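# Wind the cable one full turn around the held reel

## Task

The right gripper holds a reel, and one end of a cable is already attached to it. Wrap the cable exactly one complete loop around the reel's hub, keeping it within roughly one cable thickness of the hub over almost the whole loop. Declare completion while the right gripper keeps the reel raised and still. Only the grippers may carry its weight, and it must not drop when the left arm is withdrawn. Apart from that required hold, anything the robot alone keeps in place at the end does not count.

## Robot and tools

Robot: two arms, left_arm and right_arm. Each has six revolute joints (waist, shoulder, elbow, wrist pitch, wrist yaw, wrist roll) and a two-finger parallel gripper. The fingers point along the gripper's +z axis and close along its y axis. Arm bases in the scene frame: left_arm at (-0.034, +0.258, 0) m, right_arm at (+0.036, -0.297, 0) m, each yawed slightly.

Scene frame: origin on the table top midway between the arms. +z is up, +x extends out over the table, and left_arm sits on the +y side. The names left and right identify the arms, not sides of any picture.

Tool execute_actions(actions, pictures). actions is a list holding one item or nothing.
- Empty list: no command is sent, and the current state comes back.
- Move item {"rows": [...], "steps": n}: n is 1 to 15 control steps of 1/30 s each, default 15. Each row is one flat list of 14 numbers, each in [-1, 1], covering both arms even if only one moves. Order: left_arm waist, shoulder, elbow, wrist pitch, wrist yaw, wrist roll, gripper opening; then the same seven for right_arm. One row is used per step, and the final row repeats if rows run short.
- Wait item {"steps": n}: n up to 300, with no new command.
- pictures: true or false decides whether camera images are returned (default on).
A refused call sends nothing.

Joint numbers are offsets in joint space, scaled, not poses. Each one counts from the joint angles in the most recent result that lists them. Before any such result in a scene, and in later calls within the same reply, it counts from the arm's position when the action begins. It never counts from the previous row. An entry of 1.0 means 1.264 rad for the waist, 1.32 for the shoulder, 1.276 for the elbow, 1.83 for wrist pitch, 1.686 for wrist yaw and 2.022 for wrist roll. Signs follow each joint's axis.

Joint ranges in rad: waist -2.880..2.880, shoulder 0.000..3.142, elbow 0.000..3.019, wrist pitch -1.693..1.571, wrist yaw -1.571..1.571, wrist roll -2.094..2.094. A request more than 0.019 rad outward past a stated end is refused. True ends may differ from the stated ones by up to 0.019 rad. Targets past a true end are clipped to it, and the result then reports "joint sent to its limit" (this can refer to an earlier action).

The gripper entry is absolute, not an offset: +1 is fully open (0.094 m between pads) and -1 is shut. grip_measured reports finger opening on that same scale. To grip something, keep commanding about 0.03 below grip_measured; a smaller gap gives a gentler grip. Pad force tops out near 50 to 62 N, and less on parts under about 2 mm thick.

Motion: each control step, a joint's target stays within a fixed lead of its measured angle. The leads in rad are waist 0.264, shoulder 0.32, elbow 0.276, wrist pitch 0.33, wrist yaw 0.186, wrist roll 0.522. Targets are also scaled down if they would put the hand more than 70 mm from where it currently is. Large moves therefore need several calls.

Zero rows do not mean hold still. They pull the arm back to the reference angles, and a loaded arm can sag more with each action. To hold position, send offsets back to the desired angles in the first call of a reply and zeros afterwards, aiming farther whenever a joint still falls short.

Between calls, and while you are composing a reply, arms keep heading for the last target. They stop once everything is nearly still or a step is HELD. Fingers finish any opening or closing already under way.

Result lines:
- left_arm: … | right_arm: … gives end_effector_position (m) and end_effector_quat_wxyz in the scene frame. This is the point between the pads, about 1 cm back from the fingertips. It is less accurate at long reach.
- Joint positions / Joint velocities: one block per arm, six joints (rad, rad/s), then pad gap (m, m/s).
- Joint torques: the total drive output per joint. Each arm has its own offset and scale, and the values are noisy and nonzero even with no contact.
- "joint command not followed": the clearance check altered or blocked targets on some steps.
- HELD: marks steps on which a row was not sent, in whole or in part.
- MOTOR HOT: warns from 85 °C. At 100 °C an OVER-TEMPERATURE FAULT makes that arm drop until it cools, so avoid loading a motor for long periods.

Tool zoom_image(camera, region): returns a magnified crop of the latest image from one camera. region is [x0, y0, x1, y1] in that image's pixels, origin at top left, at most 504x504. Cameras: cam_head_left, cam_head_right, cam_high, cam_low (each 504x504), and cam_left_wrist, cam_right_wrist (616x616 fisheye). Calibration (K, distortion, T_world_to_cam) is given per camera. It may be off by a few degrees and millimetres, and wrist camera poses follow the arm's joint readings.

Tool read_manual(section): returns only the URDF licence texts and never moves the robot.

Call it only when the reel is high, steady and carried by the right gripper alone, with the cable wound one turn close to the hub.

Avoid:
- letting the arms collide or press hard against each other;
- dropping the reel or letting anything slip;
- pushing objects hard or slamming into them;
- knocking anything off the table.
A loose item may occasionally be nudged by outside disturbances, so check the images before finishing.

Each tool is called after "Request:" by a JSON object that holds its "method" and its "body", one argument or row to a line.

## Session

I'll start by looking at the current state.

Request:
{"method": "execute_actions", "body": {
  "actions": []
}}

Scene clock: 0.00 s of 4800.00 s.
left_arm: end_effector_position=(+0.4356, +0.2669, +0.5466) grip_measured=+1.000 end_effector_quat_wxyz=(+0.698, -0.076, +0.692, -0.169) | right_arm: end_effector_position=(+0.3405, -0.0084, +0.5284) grip_measured=-0.962 end_effector_quat_wxyz=(+0.448, -0.405, +0.770, +0.207)
Joint positions: left_arm=[ 0.169  0.932  1.099 -0.134  0.233 -0.354  0.094] | right_arm=[ 0.768  0.99   1.455 -1.018 -0.208 -0.177  0.002]
Joint velocities: left_arm=[-0.005 -0.015  0.007 -0.012  0.007  0.037  0.   ] | right_arm=[ 0.005 -0.015 -0.002  0.002  0.037  0.022  0.   ]
Joint torques (N m, as the arm reports them, + toward a larger angle): no reading

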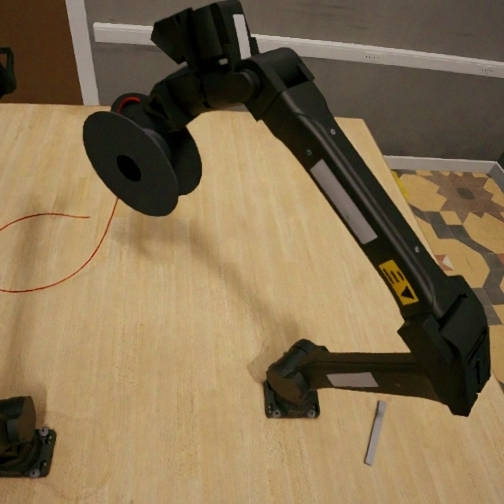

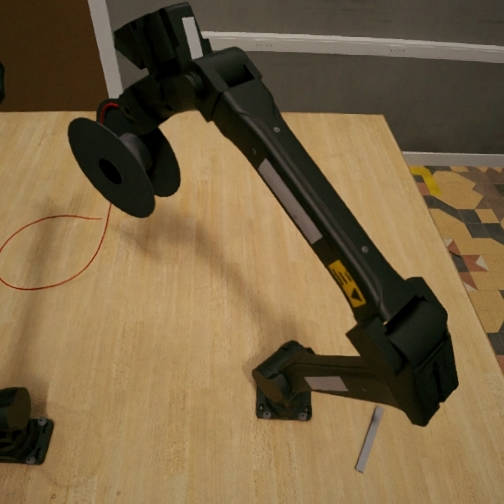

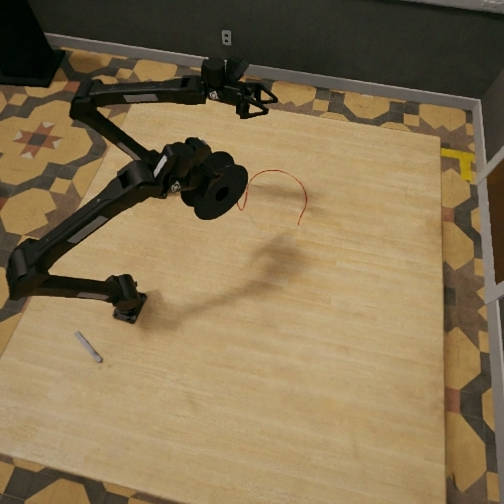

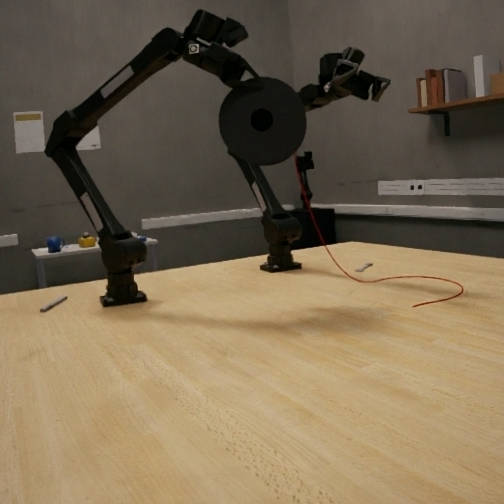

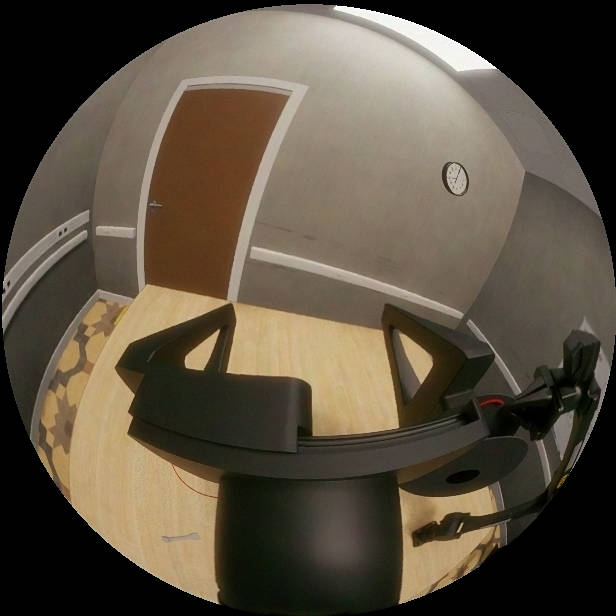

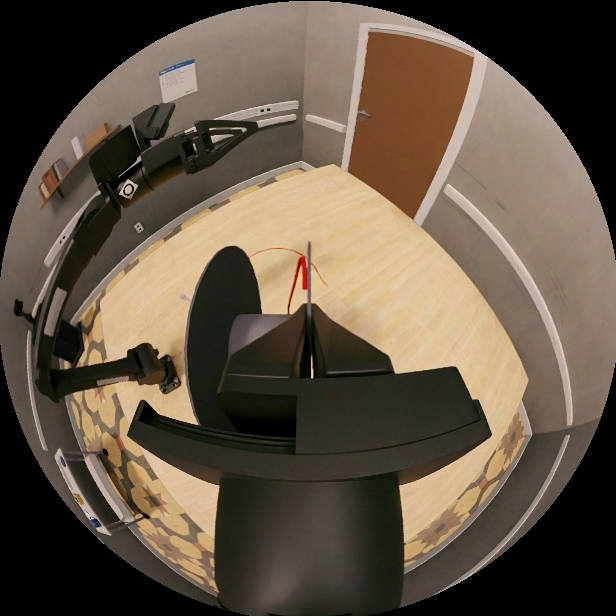

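Request:
{"method": "zoom_image", "body": {
  "camera": "cam_head_right",
  "region": [0, 60, 260, 320]
}}

Request:
{"method": "zoom_image", "body": {
  "camera": "cam_right_wrist",
  "region": [150, 180, 450, 480]
}}

Request:
{"method": "zoom_image", "body": {
  "camera": "cam_low",
  "region": [150, 20, 500, 340]
}}

Request:
{"method": "zoom_image", "body": {
  "camera": "cam_high",
  "region": [140, 100, 360, 280]
}}

Region (0, 60, 260, 320) of cam_head_right's 504x504 image, scaled by 1.938, with more detail than that image has.

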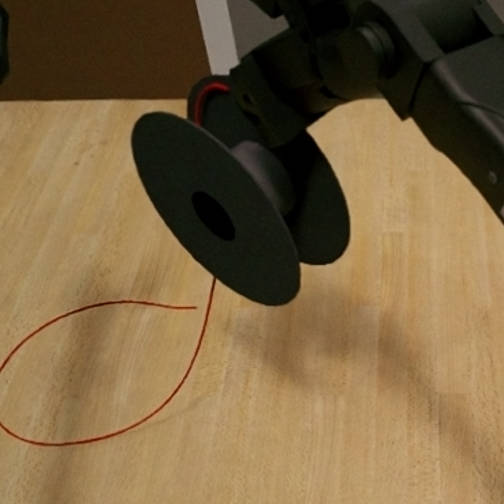

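Region (150, 180, 450, 480) of cam_right_wrist's 616x616 image, scaled by 1.680, with more detail than that image has.

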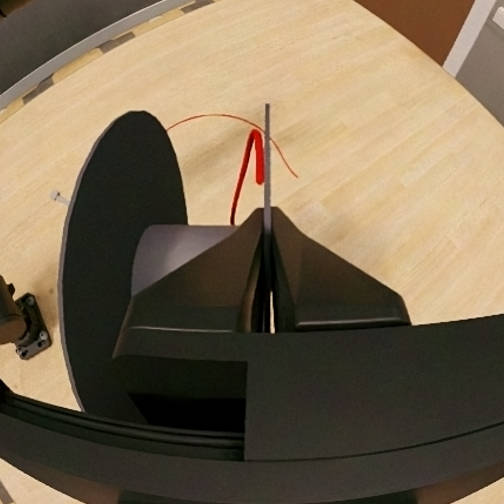

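Region (150, 20, 500, 340) of cam_low's 504x504 image, scaled by 1.440, with more detail than that image has; it fills the top 461 rows of this view, and the rest is white.

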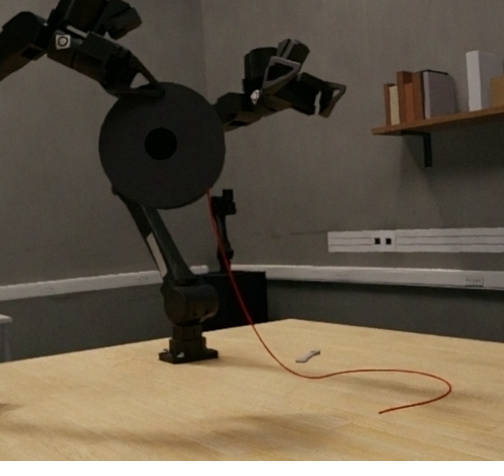

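Region (140, 100, 360, 280) of cam_high's 504x504 image, scaled by 2.291, with more detail than that image has; it fills the top 412 rows of this view, and the rest is white.

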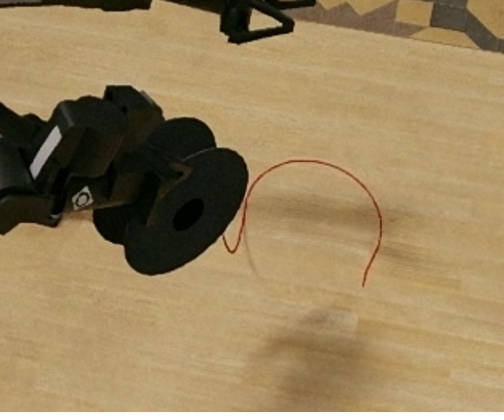

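Request:
{"method": "zoom_image", "body": {
  "camera": "cam_head_right",
  "region": [50, 80, 200, 230]
}}

Request:
{"method": "zoom_image", "body": {
  "camera": "cam_head_left",
  "region": [60, 70, 220, 230]
}}

Request:
{"method": "zoom_image", "body": {
  "camera": "cam_right_wrist",
  "region": [170, 220, 370, 420]
}}

Request:
{"method": "zoom_image", "body": {
  "camera": "cam_left_wrist",
  "region": [380, 320, 616, 556]
}}

Region (50, 80, 200, 230) of cam_head_right's 504x504 image, scaled by 3.360, with more detail than that image has.

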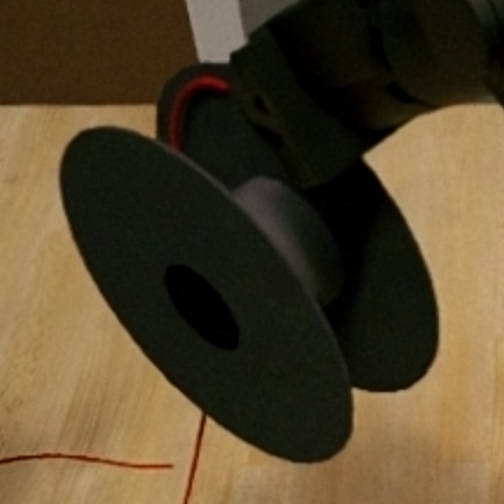

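Region (60, 70, 220, 230) of cam_head_left's 504x504 image, scaled by 3.150, with more detail than that image has.

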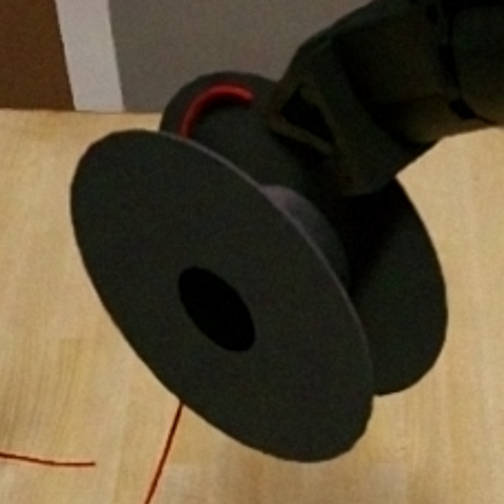

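Region (170, 220, 370, 420) of cam_right_wrist's 616x616 image, scaled by 2.520, with more detail than that image has.

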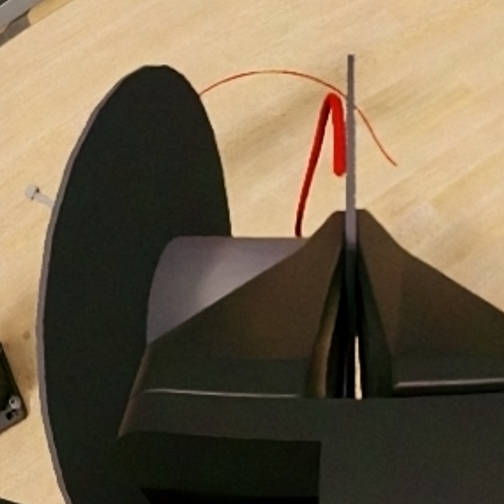

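Region (380, 320, 616, 556) of cam_left_wrist's 616x616 image, scaled by 2.136, with more detail than that image has.

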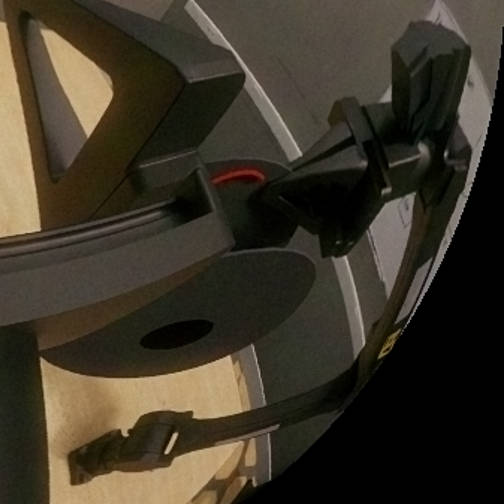

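Request:
{"method": "execute_actions", "body": {
  "actions": []
}}

Scene clock: 120.00 s of 4800.00 s.
left_arm: end_effector_position=(+0.4356, +0.2669, +0.5466) grip_measured=+1.000 end_effector_quat_wxyz=(+0.698, -0.076, +0.692, -0.169) | right_arm: end_effector_position=(+0.3405, -0.0084, +0.5284) grip_measured=-0.962 end_effector_quat_wxyz=(+0.448, -0.405, +0.770, +0.207)
Joint positions: left_arm=[ 0.169  0.932  1.099 -0.134  0.233 -0.354  0.094] | right_arm=[ 0.768  0.99   1.455 -1.018 -0.208 -0.177  0.002]
Joint velocities: left_arm=[-0.005 -0.005  0.012 -0.007  0.022  0.007  0.   ] | right_arm=[-0.015 -0.005  0.007  0.002 -0.007  0.037  0.   ]
Joint torques (N m, as the arm reports them, + toward a larger angle): left_arm=[ 0.17 -3.61 13.73  2.25  0.04  0.15] | right_arm=[-1.05 -6.37 13.3   1.7  -0.26 -0.07]
Steps of this call (steps 1 to 180: nothing new was sent; then 114.00 s passed at rest). Readings (joint positions):
1: left_arm=[0.169 0.932 1.099 -0.134 0.233 -0.354] | right_arm=[0.768 0.990 1.455 -1.018 -0.208 -0.177]
2: left_arm=[0.169 0.932 1.099 -0.134 0.233 -0.354] | right_arm=[0.768 0.990 1.455 -1.018 -0.208 -0.177]
4: left_arm=[0.169 0.932 1.099 -0.134 0.233 -0.354] | right_arm=[0.768 0.990 1.455 -1.018 -0.208 -0.177]
8: left_arm=[0.169 0.932 1.099 -0.134 0.233 -0.354] | right_arm=[0.768 0.990 1.455 -1.018 -0.208 -0.177]
180: the state above

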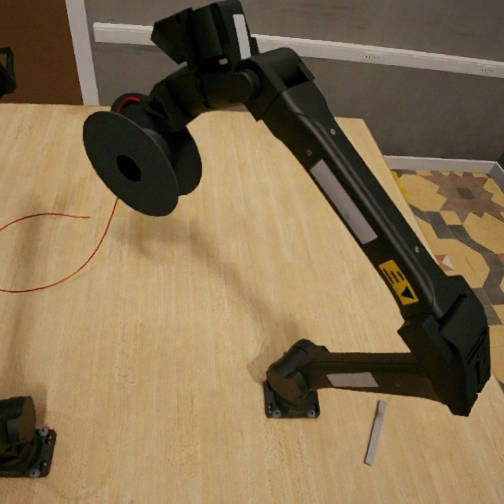

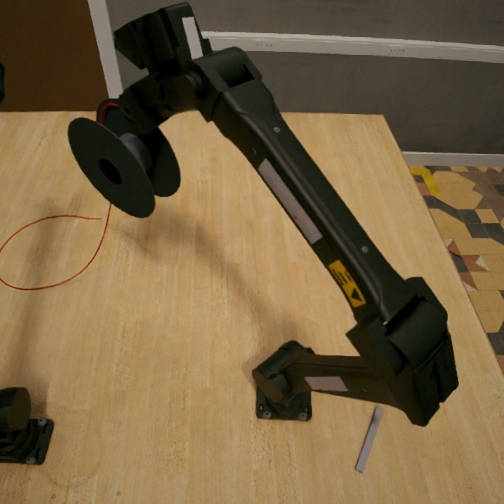

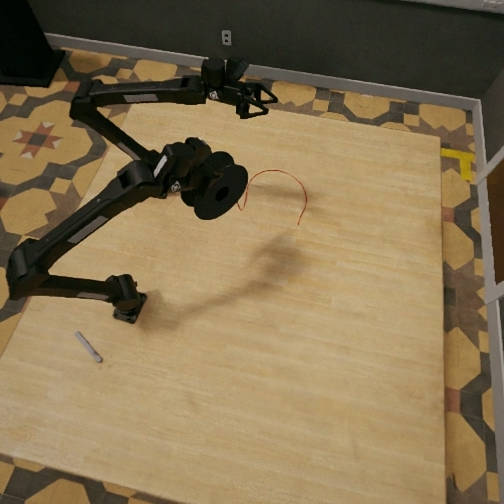

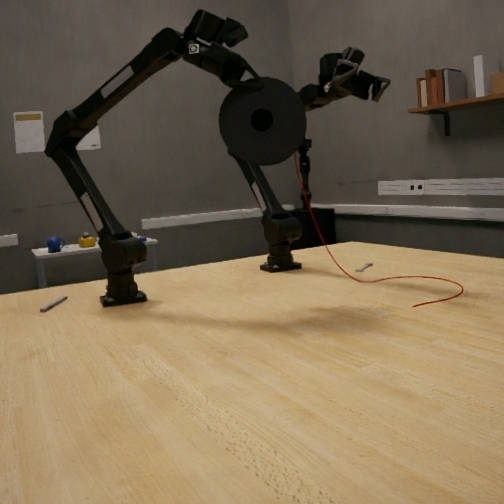

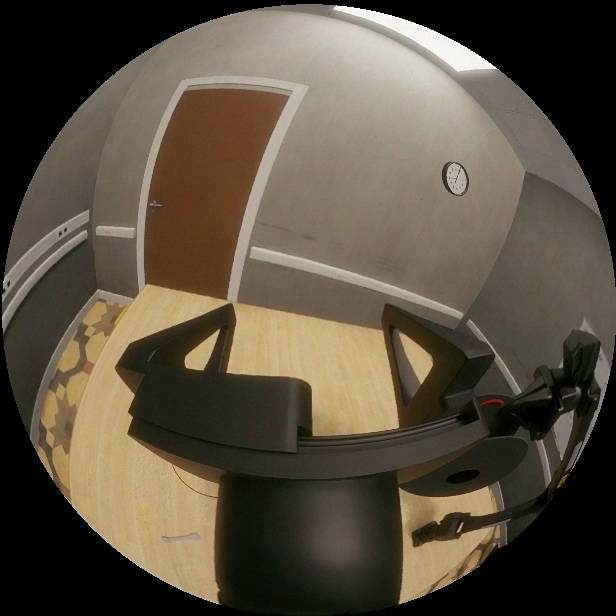

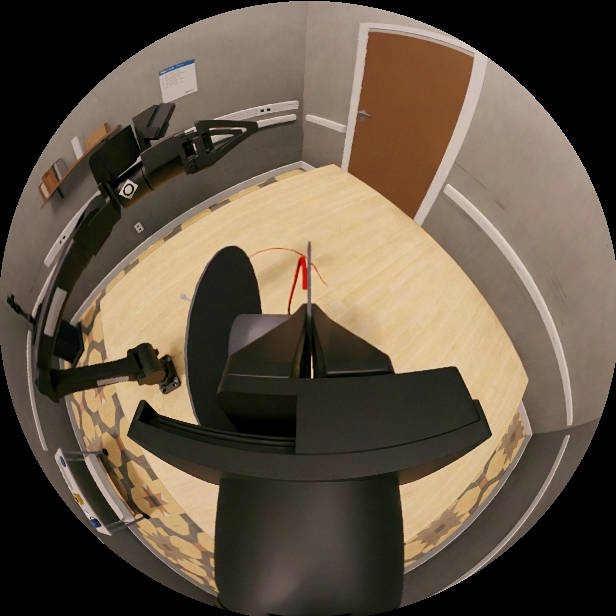

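Request:
{"method": "execute_actions", "body": {
  "actions": [
    {"rows": [[-0.02,-0.015,-0.07,0.035,-0.015,0.02,1,0,0.004,0.011,-0.005,0,0,-1],[-0.04,-0.03,-0.14,0.07,-0.03,0.04,1,0,0.008,0.022,-0.01,0,0,-1],[-0.06,-0.045,-0.21,0.11,-0.045,0.06,1,0,0.012,0.033,-0.015,0,0,-1],[-0.08,-0.06,-0.28,0.15,-0.06,0.08,1,0,0.016,0.044,-0.02,0,0,-1],[-0.10,-0.075,-0.35,0.19,-0.075,0.10,1,0,0.02,0.055,-0.024,0,0,-1],[-0.12,-0.09,-0.42,0.23,-0.09,0.12,1,0,0.024,0.066,-0.029,0,0,-1],[-0.14,-0.105,-0.5,0.27,-0.105,0.14,1,0,0.028,0.077,-0.034,0,0,-1],[-0.16,-0.12,-0.6,0.32,-0.125,0.16,1,0,0.032,0.088,-0.039,0,0,-1],[-0.1733,-0.1348,-0.6771,0.3568,-0.1382,0.1751,1,0,0.0381,0.1067,-0.0469,0,0,-1]], "steps": 15}
  ]
}}

Scene clock: 161.87 s of 4800.00 s.
left_arm: end_effector_position=(+0.3342, +0.2178, +0.2254) grip_measured=+1.000 end_effector_quat_wxyz=(+0.673, +0.014, +0.737, -0.061) | right_arm: end_effector_position=(+0.3470, -0.0033, +0.5257) grip_measured=-0.962 end_effector_quat_wxyz=(+0.418, -0.409, +0.786, +0.201)
Joint positions: left_arm=[-0.04   0.774  0.232  0.457  0.005 -0.071  0.094] | right_arm=[ 0.768  1.044  1.519 -1.098 -0.207 -0.177  0.002]
Joint velocities: left_arm=[-0.015 -0.024 -0.96   0.066 -0.051  0.344  0.   ] | right_arm=[-0.005  0.005  0.051 -0.061 -0.022 -0.007 -0.   ]
Joint torques (N m, as the arm reports them, + toward a larger angle): left_arm=[-0.24 -1.25 15.41  4.34 -0.11  0.22] | right_arm=[ 0.08 -7.37 17.32  1.42 -0.25 -0.05]
Steps of this call (steps 1 to 180: nothing new was sent; then 35.37 s passed at rest; steps 181 to 195: all 15 steps of this action). Readings (joint positions):
181: left_arm=[0.168 0.931 1.089 -0.123 0.222 -0.350] | right_arm=[0.768 0.990 1.455 -1.019 -0.208 -0.177]
182: left_arm=[0.163 0.922 1.060 -0.088 0.201 -0.339] | right_arm=[0.768 0.990 1.455 -1.022 -0.208 -0.177]
184: left_arm=[0.141 0.889 0.954 -0.003 0.163 -0.310] | right_arm=[0.768 0.991 1.455 -1.035 -0.208 -0.177]
188: left_arm=[0.057 0.833 0.678 0.213 0.066 -0.218] | right_arm=[0.768 1.010 1.469 -1.073 -0.208 -0.177]
195: the state above
camera_calibration (this result's frames):
cam_left_wrist: T_world_to_cam=[[-0.099055, -0.992275, 0.0746836, 0.231654], [-0.644594, 0.00680773, -0.764494, 0.391971], [0.758081, -0.123868, -0.640289, 0.0418586], [0, 0, 0, 1]] pos_world=[0.243877, 0.232381, 0.309161]
cam_right_wrist: T_world_to_cam=[[0.811578, -0.583597, 0.027494, -0.297907], [-0.544289, -0.772343, -0.327469, 0.367549], [0.212345, 0.250802, -0.944462, 0.545062], [0, 0, 0, 1]] pos_world=[0.326086, -0.0266864, 0.643342]

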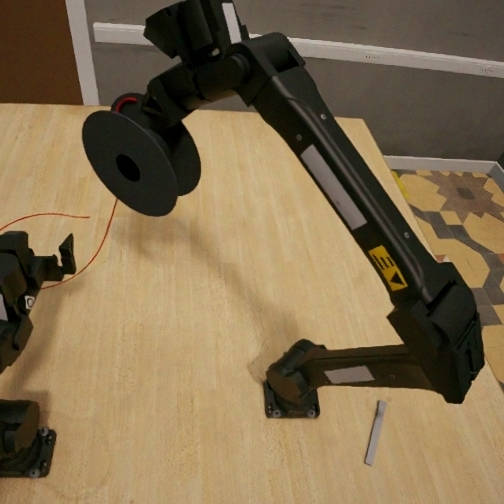

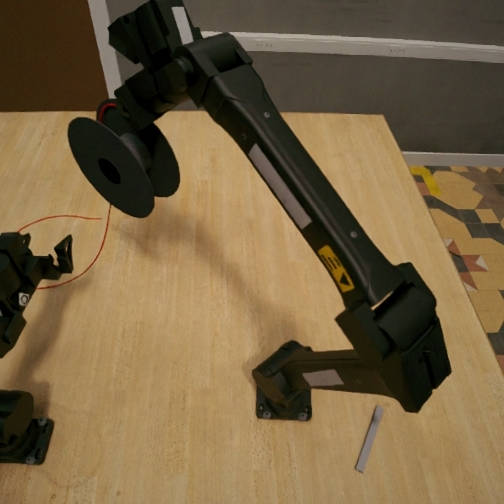

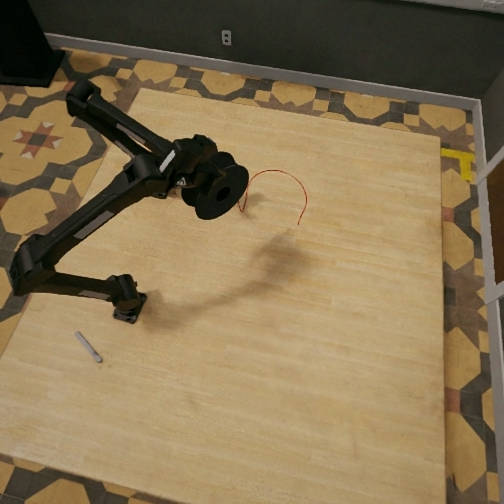

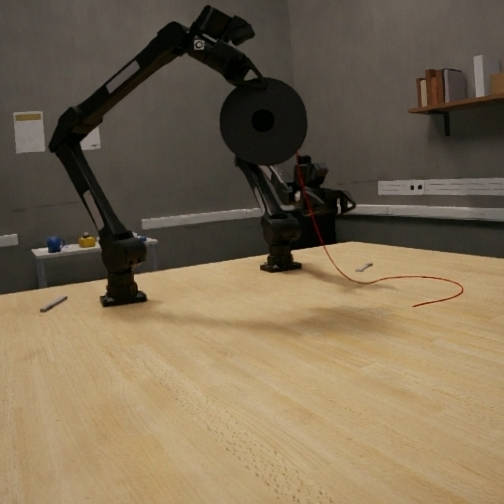

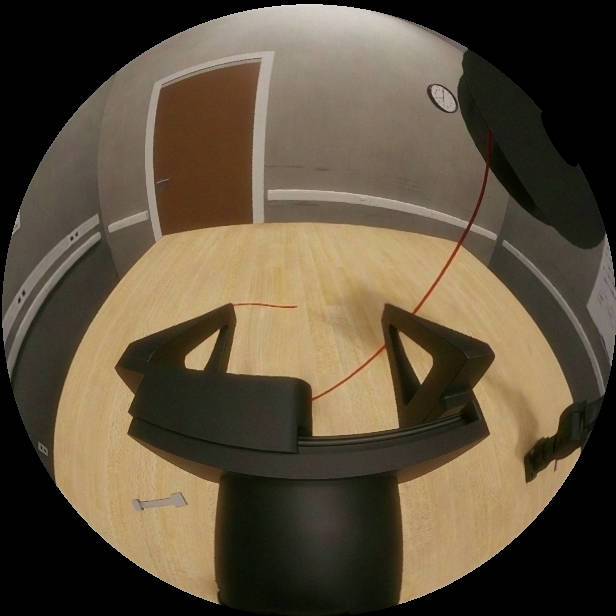

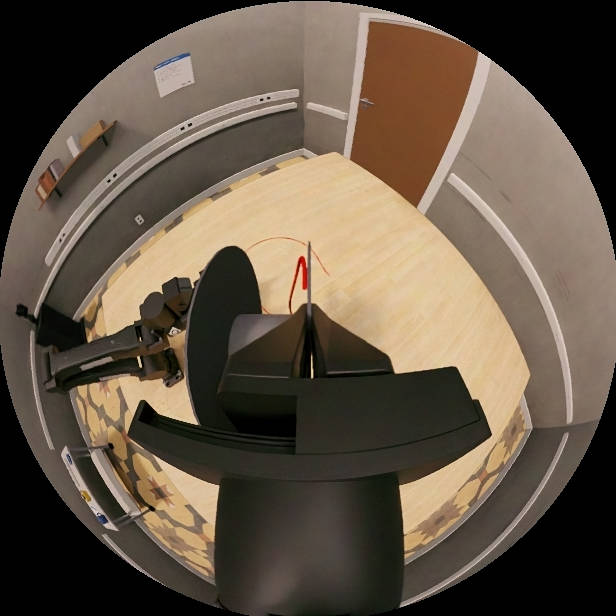

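Request:
{"method": "execute_actions", "body": {
  "actions": [],
  "pictures": false
}}

Scene clock: 167.17 s of 4800.00 s.
left_arm: end_effector_position=(+0.3265, +0.2189, +0.2191) grip_measured=+1.000 end_effector_quat_wxyz=(+0.680, +0.035, +0.731, -0.041) | right_arm: end_effector_position=(+0.3466, -0.0036, +0.5261) grip_measured=-0.962 end_effector_quat_wxyz=(+0.417, -0.409, +0.787, +0.201)
Joint positions: left_arm=[-0.04   0.762  0.198  0.493  0.003 -0.013  0.094] | right_arm=[ 0.768  1.044  1.521 -1.101 -0.207 -0.177  0.002]
Joint velocities: left_arm=[-0.005 -0.005 -0.007 -0.017  0.037 -0.051  0.   ] | right_arm=[-0.015 -0.005  0.007  0.002 -0.007 -0.022 -0.   ]
Joint torques (N m, as the arm reports them, + toward a larger angle): left_arm=[-0.48 -0.33 13.01  3.14 -0.07  0.25] | right_arm=[-0.71 -7.38 17.65  1.34 -0.27 -0.04]
Steps of this call (steps 1 to 30: the robot went on to your last target; steps 31 to 159: nothing new was sent). Readings (joint positions):
1: left_arm=[-0.040 0.774 0.208 0.458 0.004 -0.059] | right_arm=[0.768 1.044 1.521 -1.099 -0.207 -0.177]
2: left_arm=[-0.040 0.774 0.198 0.459 0.003 -0.050] | right_arm=[0.768 1.044 1.521 -1.099 -0.207 -0.177]
4: left_arm=[-0.040 0.774 0.198 0.473 0.003 -0.037] | right_arm=[0.768 1.044 1.521 -1.100 -0.207 -0.177]
8: left_arm=[-0.040 0.763 0.198 0.492 0.003 -0.022] | right_arm=[0.768 1.044 1.521 -1.101 -0.207 -0.177]
159: the state above
All arms were judged still, so your last target was given up. Only a new action makes them travel on or press farther. Fingers that are still opening or closing keep moving.

Request:
{"method": "execute_actions", "body": {
  "actions": [
    {"rows": [[0,0,0.029,0,0,0,1,0,0.003,0.06,-0.004,0,0,-1],[0,0,0.029,0,0,0,1,0,0.006,0.07,-0.008,0,0,-1],[0,0,0.029,0,0,0,1,0,0.009,0.08,-0.012,0,0,-1],[0,0,0.029,0,0,0,1,0,0.012,0.09,-0.016,0,0,-1],[0,0,0.029,0,0,0,1,0,0.015,0.10,-0.02,0,0,-1],[0,0,0.029,0,0,0,1,0,0.018,0.11,-0.024,0,0,-1],[0,0,0.029,0,0,0,1,0,0.021,0.12,-0.028,0,0,-1],[0,0,0.029,0,0,0,1,0,0.024,0.13,-0.032,0,0,-1],[0,0,0.029,0,0,0,1,0,0.027,0.14,-0.036,0,0,-1],[0,0,0.029,0,0,0,1,0,0.030,0.15,-0.04,0,0,-1],[0,0,0.029,0,0,0,1,0,0.033,0.16,-0.044,0,0,-1],[0,0,0.029,0,0,0,1,0,0.035,0.17,-0.047,0,0,-1],[0,0,0.029,0,0,0,1,0,0.037,0.18,-0.049,0,0,-1],[0,0,0.029,0,0,0,1,0,0.038,0.188,-0.051,0,0,-1],[0,0,0.029,0,0,0,1,0,0.038,0.192,-0.052,0,0,-1]], "steps": 15}
  ],
  "pictures": false
}}

Scene clock: 190.37 s of 4800.00 s.
left_arm: end_effector_position=(+0.3265, +0.2189, +0.2191) grip_measured=+1.000 end_effector_quat_wxyz=(+0.680, +0.035, +0.731, -0.041) | right_arm: end_effector_position=(+0.3442, -0.0056, +0.5780) grip_measured=-0.962 end_effector_quat_wxyz=(+0.433, -0.407, +0.778, +0.204)
Joint positions: left_arm=[-0.04   0.762  0.198  0.493  0.003 -0.013  0.094] | right_arm=[ 0.768  1.086  1.685 -1.186 -0.207 -0.177  0.002]
Joint velocities: left_arm=[-0.005 -0.005  0.002 -0.002 -0.007 -0.022  0.   ] | right_arm=[ 0.005  0.034  0.31  -0.09   0.066 -0.022 -0.   ]
Joint torques (N m, as the arm reports them, + toward a larger angle): left_arm=[ 0.21  0.35 12.99  2.07  0.06  0.12] | right_arm=[-0.92 -6.8  16.62  1.34 -0.24 -0.07]
Steps of this call (steps 1 to 180: nothing new was sent; then 16.70 s passed at rest; steps 181 to 195: all 15 steps of this action). Readings (joint positions):
181: left_arm=[-0.040 0.762 0.198 0.493 0.003 -0.013] | right_arm=[0.768 1.044 1.522 -1.102 -0.207 -0.177]
182: left_arm=[-0.040 0.762 0.198 0.493 0.003 -0.013] | right_arm=[0.768 1.044 1.524 -1.105 -0.207 -0.177]
184: left_arm=[-0.040 0.762 0.198 0.493 0.003 -0.013] | right_arm=[0.768 1.049 1.537 -1.118 -0.207 -0.177]
188: left_arm=[-0.040 0.762 0.198 0.493 0.003 -0.013] | right_arm=[0.768 1.066 1.590 -1.145 -0.207 -0.177]
195: the state above

Request:
{"method": "execute_actions", "body": {
  "actions": [
    {"rows": [[0,0,0.029,0,0,0,1,0,0.008,0.07,-0.008,0,0,-1],[0,0,0.029,0,0,0,1,0,0.011,0.08,-0.012,0,0,-1],[0,0,0.029,0,0,0,1,0,0.014,0.09,-0.016,0,0,-1],[0,0,0.029,0,0,0,1,0,0.017,0.10,-0.02,0,0,-1],[0,0,0.029,0,0,0,1,0,0.02,0.11,-0.024,0,0,-1],[0,0,0.029,0,0,0,1,0,0.023,0.12,-0.028,0,0,-1],[0,0,0.029,0,0,0,1,0,0.026,0.13,-0.031,0,0,-1],[0,0,0.029,0,0,0,1,0,0.029,0.14,-0.034,0,0,-1],[0,0,0.029,0,0,0,1,0,0.032,0.15,-0.037,0,0,-1],[0,0,0.029,0,0,0,1,0,0.034,0.16,-0.04,0,0,-1],[0,0,0.029,0,0,0,1,0,0.036,0.17,-0.043,0,0,-1],[0,0,0.029,0,0,0,1,0,0.038,0.18,-0.045,0,0,-1],[0,0,0.029,0,0,0,1,0,0.04,0.187,-0.047,0,0,-1],[0,0,0.029,0,0,0,1,0,0.041,0.192,-0.048,0,0,-1],[0,0,0.029,0,0,0,1,0,0.0414,0.1946,-0.049,0,0,-1]], "steps": 15}
  ]
}}

Scene clock: 201.33 s of 4800.00 s.
left_arm: end_effector_position=(+0.3265, +0.2189, +0.2191) grip_measured=+1.000 end_effector_quat_wxyz=(+0.680, +0.035, +0.731, -0.041) | right_arm: end_effector_position=(+0.3403, -0.0088, +0.6289) grip_measured=-0.962 end_effector_quat_wxyz=(+0.450, -0.404, +0.769, +0.207)
Joint positions: left_arm=[-0.04   0.762  0.198  0.493  0.003 -0.013  0.094] | right_arm=[ 0.768  1.136  1.857 -1.268 -0.207 -0.177  0.002]
Joint velocities: left_arm=[-0.005 -0.005 -0.002  0.002 -0.007 -0.051  0.   ] | right_arm=[-0.015 -0.005  0.242 -0.061  0.022  0.007  0.   ]
Joint torques (N m, as the arm reports them, + toward a larger angle): left_arm=[ 0.1   0.34 13.01  2.08  0.05  0.12] | right_arm=[-0.21 -5.83 15.51  1.24 -0.29 -0.04]
Steps of this call (steps 1 to 30: the robot went on to your last target; steps 31 to 210: nothing new was sent; then 3.47 s passed at rest; steps 211 to 225: all 15 steps of this action). Readings (joint positions):
211: left_arm=[-0.040 0.762 0.198 0.493 0.003 -0.013] | right_arm=[0.768 1.088 1.708 -1.195 -0.207 -0.177]
212: left_arm=[-0.040 0.762 0.198 0.493 0.003 -0.013] | right_arm=[0.768 1.089 1.710 -1.198 -0.207 -0.177]
214: left_arm=[-0.040 0.762 0.198 0.493 0.003 -0.013] | right_arm=[0.768 1.094 1.721 -1.210 -0.207 -0.177]
218: left_arm=[-0.040 0.762 0.198 0.493 0.003 -0.013] | right_arm=[0.768 1.115 1.770 -1.236 -0.207 -0.177]
225: the state above
camera_calibration (this result's frames):
cam_left_wrist: T_world_to_cam=[[-0.102637, -0.994576, 0.0168576, 0.246838], [-0.628833, 0.051744, -0.775817, 0.369706], [0.770737, -0.0902284, -0.630733, 0.0302368], [0, 0, 0, 1]] pos_world=[0.234514, 0.229097, 0.301735]
cam_right_wrist: T_world_to_cam=[[0.808949, -0.585896, 0.0482413, -0.310703], [-0.523242, -0.754986, -0.395239, 0.429061], [0.26799, 0.294486, -0.917311, 0.609755], [0, 0, 0, 1]] pos_world=[0.312437, -0.0376689, 0.743905]

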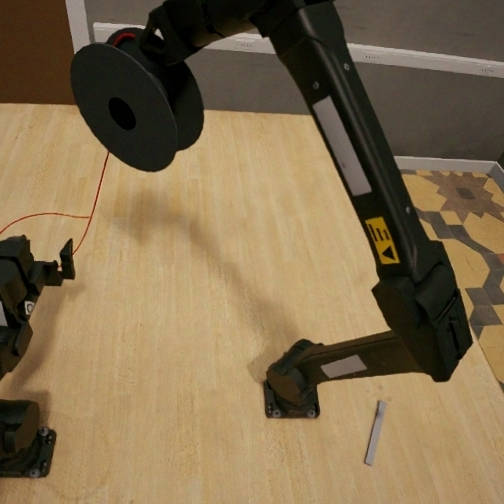

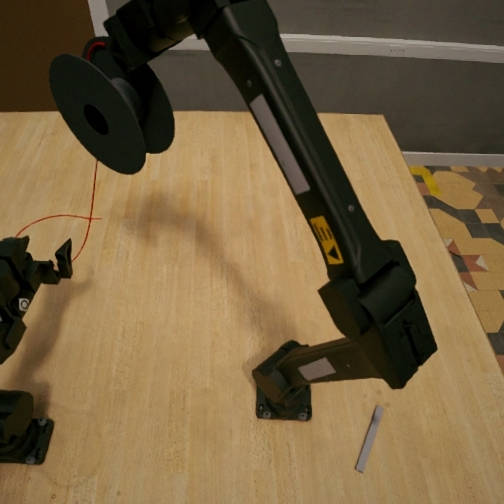

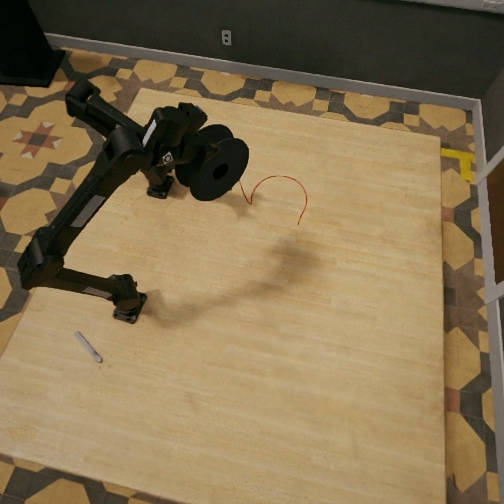

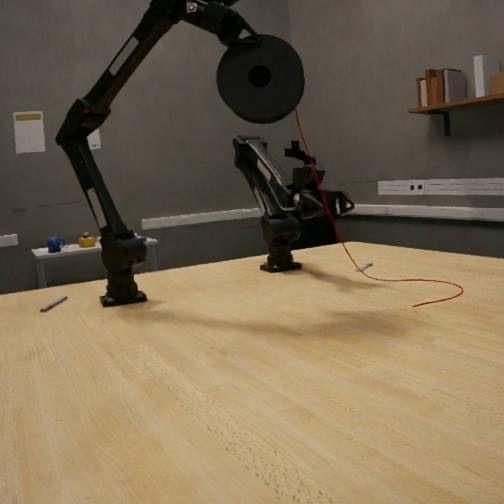

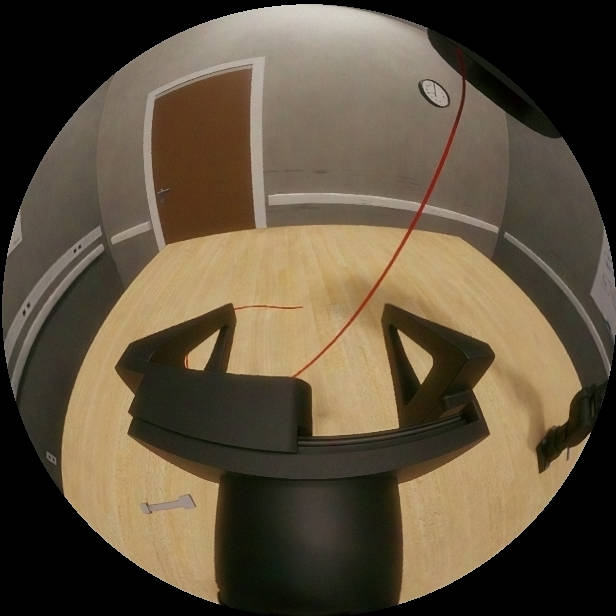

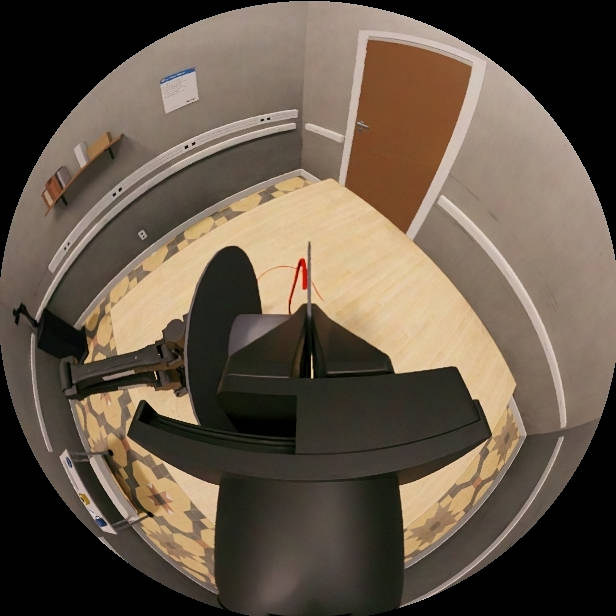

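Request:
{"method": "execute_actions", "body": {
  "actions": []
}}

Request:
{"method": "zoom_image", "body": {
  "camera": "cam_low",
  "region": [220, 90, 420, 290]
}}

Request:
{"method": "zoom_image", "body": {
  "camera": "cam_head_left",
  "region": [0, 130, 200, 330]
}}

Scene clock: 230.73 s of 4800.00 s.
left_arm: end_effector_position=(+0.3265, +0.2189, +0.2191) grip_measured=+1.000 end_effector_quat_wxyz=(+0.680, +0.035, +0.731, -0.041) | right_arm: end_effector_position=(+0.3379, -0.0108, +0.6374) grip_measured=-0.962 end_effector_quat_wxyz=(+0.456, -0.403, +0.765, +0.208)
Joint positions: left_arm=[-0.04   0.762  0.198  0.493  0.003 -0.013  0.094] | right_arm=[ 0.768  1.137  1.878 -1.274 -0.207 -0.177  0.002]
Joint velocities: left_arm=[-0.005  0.005 -0.002  0.002  0.007 -0.066  0.   ] | right_arm=[-0.005 -0.015 -0.002 -0.002 -0.022 -0.022  0.001]
Joint torques (N m, as the arm reports them, + toward a larger angle): left_arm=[ 0.19  0.35 12.95  2.12  0.05  0.12] | right_arm=[ 0.05 -5.83 14.78  1.41 -0.21 -0.05]
Steps of this call (steps 1 to 30: the robot went on to your last target; steps 31 to 210: nothing new was sent; then 22.40 s passed at rest). Readings (joint positions):
1: left_arm=[-0.040 0.762 0.198 0.493 0.003 -0.013] | right_arm=[0.768 1.136 1.865 -1.269 -0.207 -0.177]
2: left_arm=[-0.040 0.762 0.198 0.493 0.003 -0.013] | right_arm=[0.768 1.136 1.871 -1.270 -0.207 -0.177]
4: left_arm=[-0.040 0.762 0.198 0.493 0.003 -0.013] | right_arm=[0.768 1.136 1.878 -1.271 -0.207 -0.177]
8: left_arm=[-0.040 0.762 0.198 0.493 0.003 -0.013] | right_arm=[0.768 1.137 1.878 -1.273 -0.207 -0.177]
210: the state above
All arms were judged still, so your last target was given up. Only a new action makes them travel on or press farther. Fingers that are still opening or closing keep moving.
camera_calibration (this result's frames):
cam_left_wrist: T_world_to_cam=[[-0.102637, -0.994576, 0.0168576, 0.246838], [-0.628833, 0.051744, -0.775817, 0.369706], [0.770737, -0.0902284, -0.630733, 0.0302368], [0, 0, 0, 1]] pos_world=[0.234514, 0.229097, 0.301735]
cam_right_wrist: T_world_to_cam=[[0.808428, -0.586313, 0.0517896, -0.312374], [-0.519059, -0.751642, -0.406954, 0.435766], [0.27753, 0.302111, -0.911979, 0.612225], [0, 0, 0, 1]] pos_world=[0.308809, -0.0405685, 0.751851]

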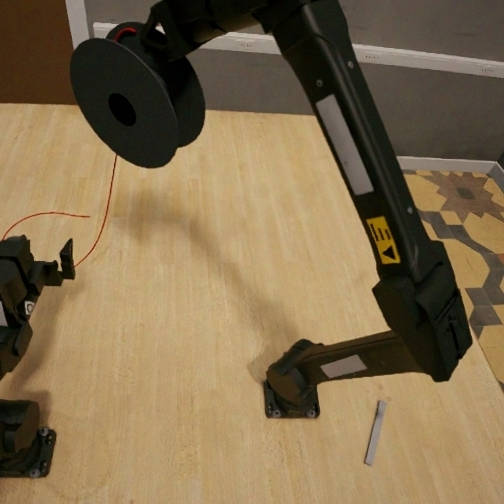

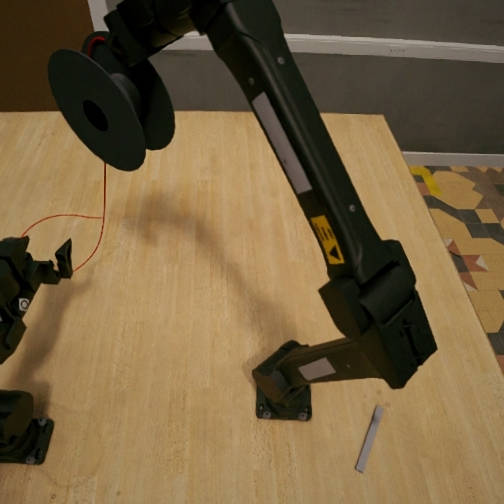

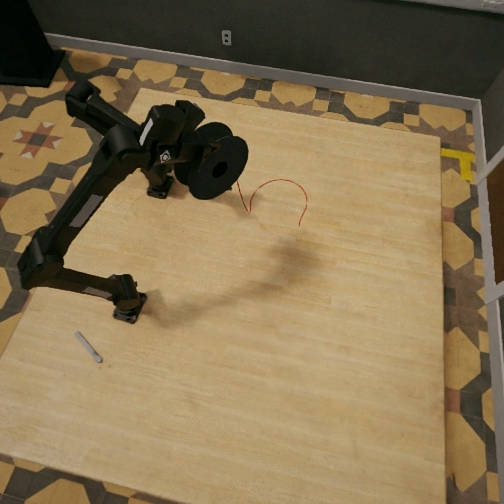

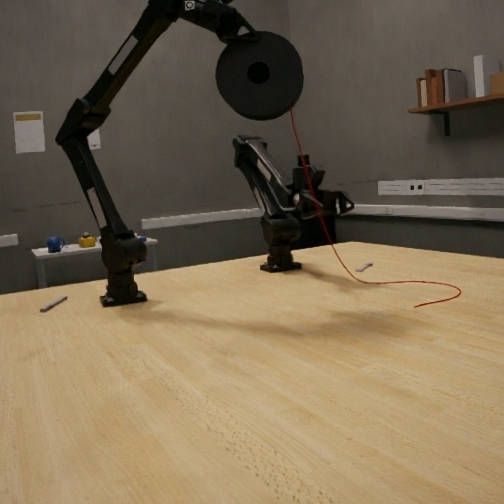

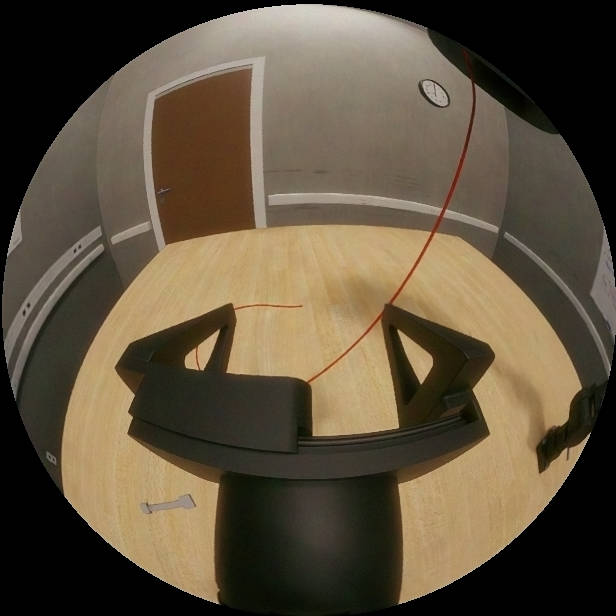

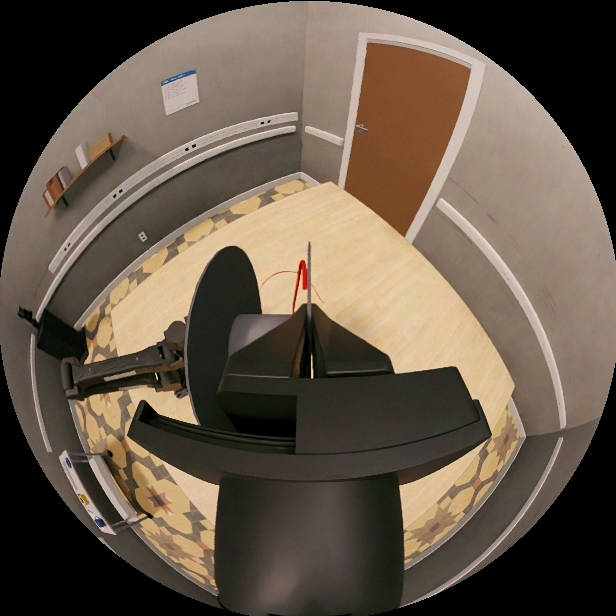

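Region (220, 90, 420, 290) of cam_low's 504x504 image, scaled by 2.520, with more detail than that image has.

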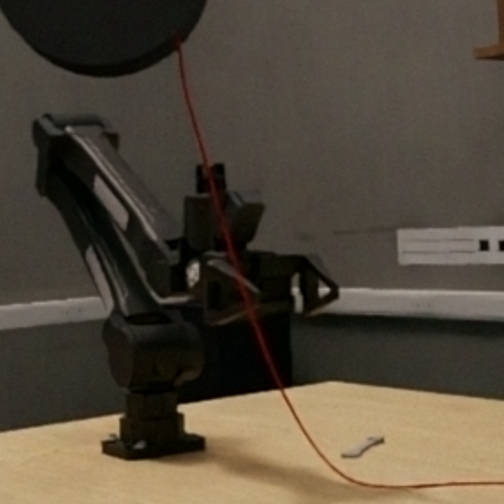

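Region (0, 130, 200, 330) of cam_head_left's 504x504 image, scaled by 2.520, with more detail than that image has.

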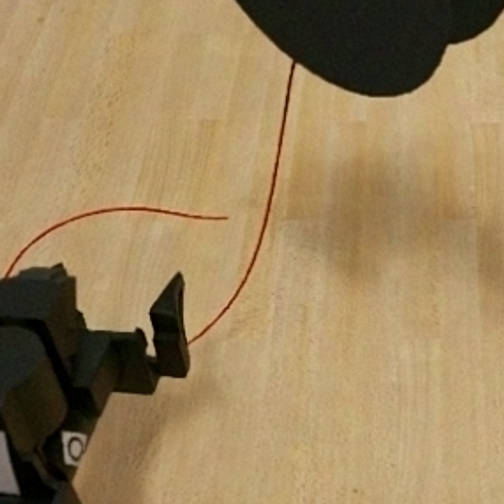

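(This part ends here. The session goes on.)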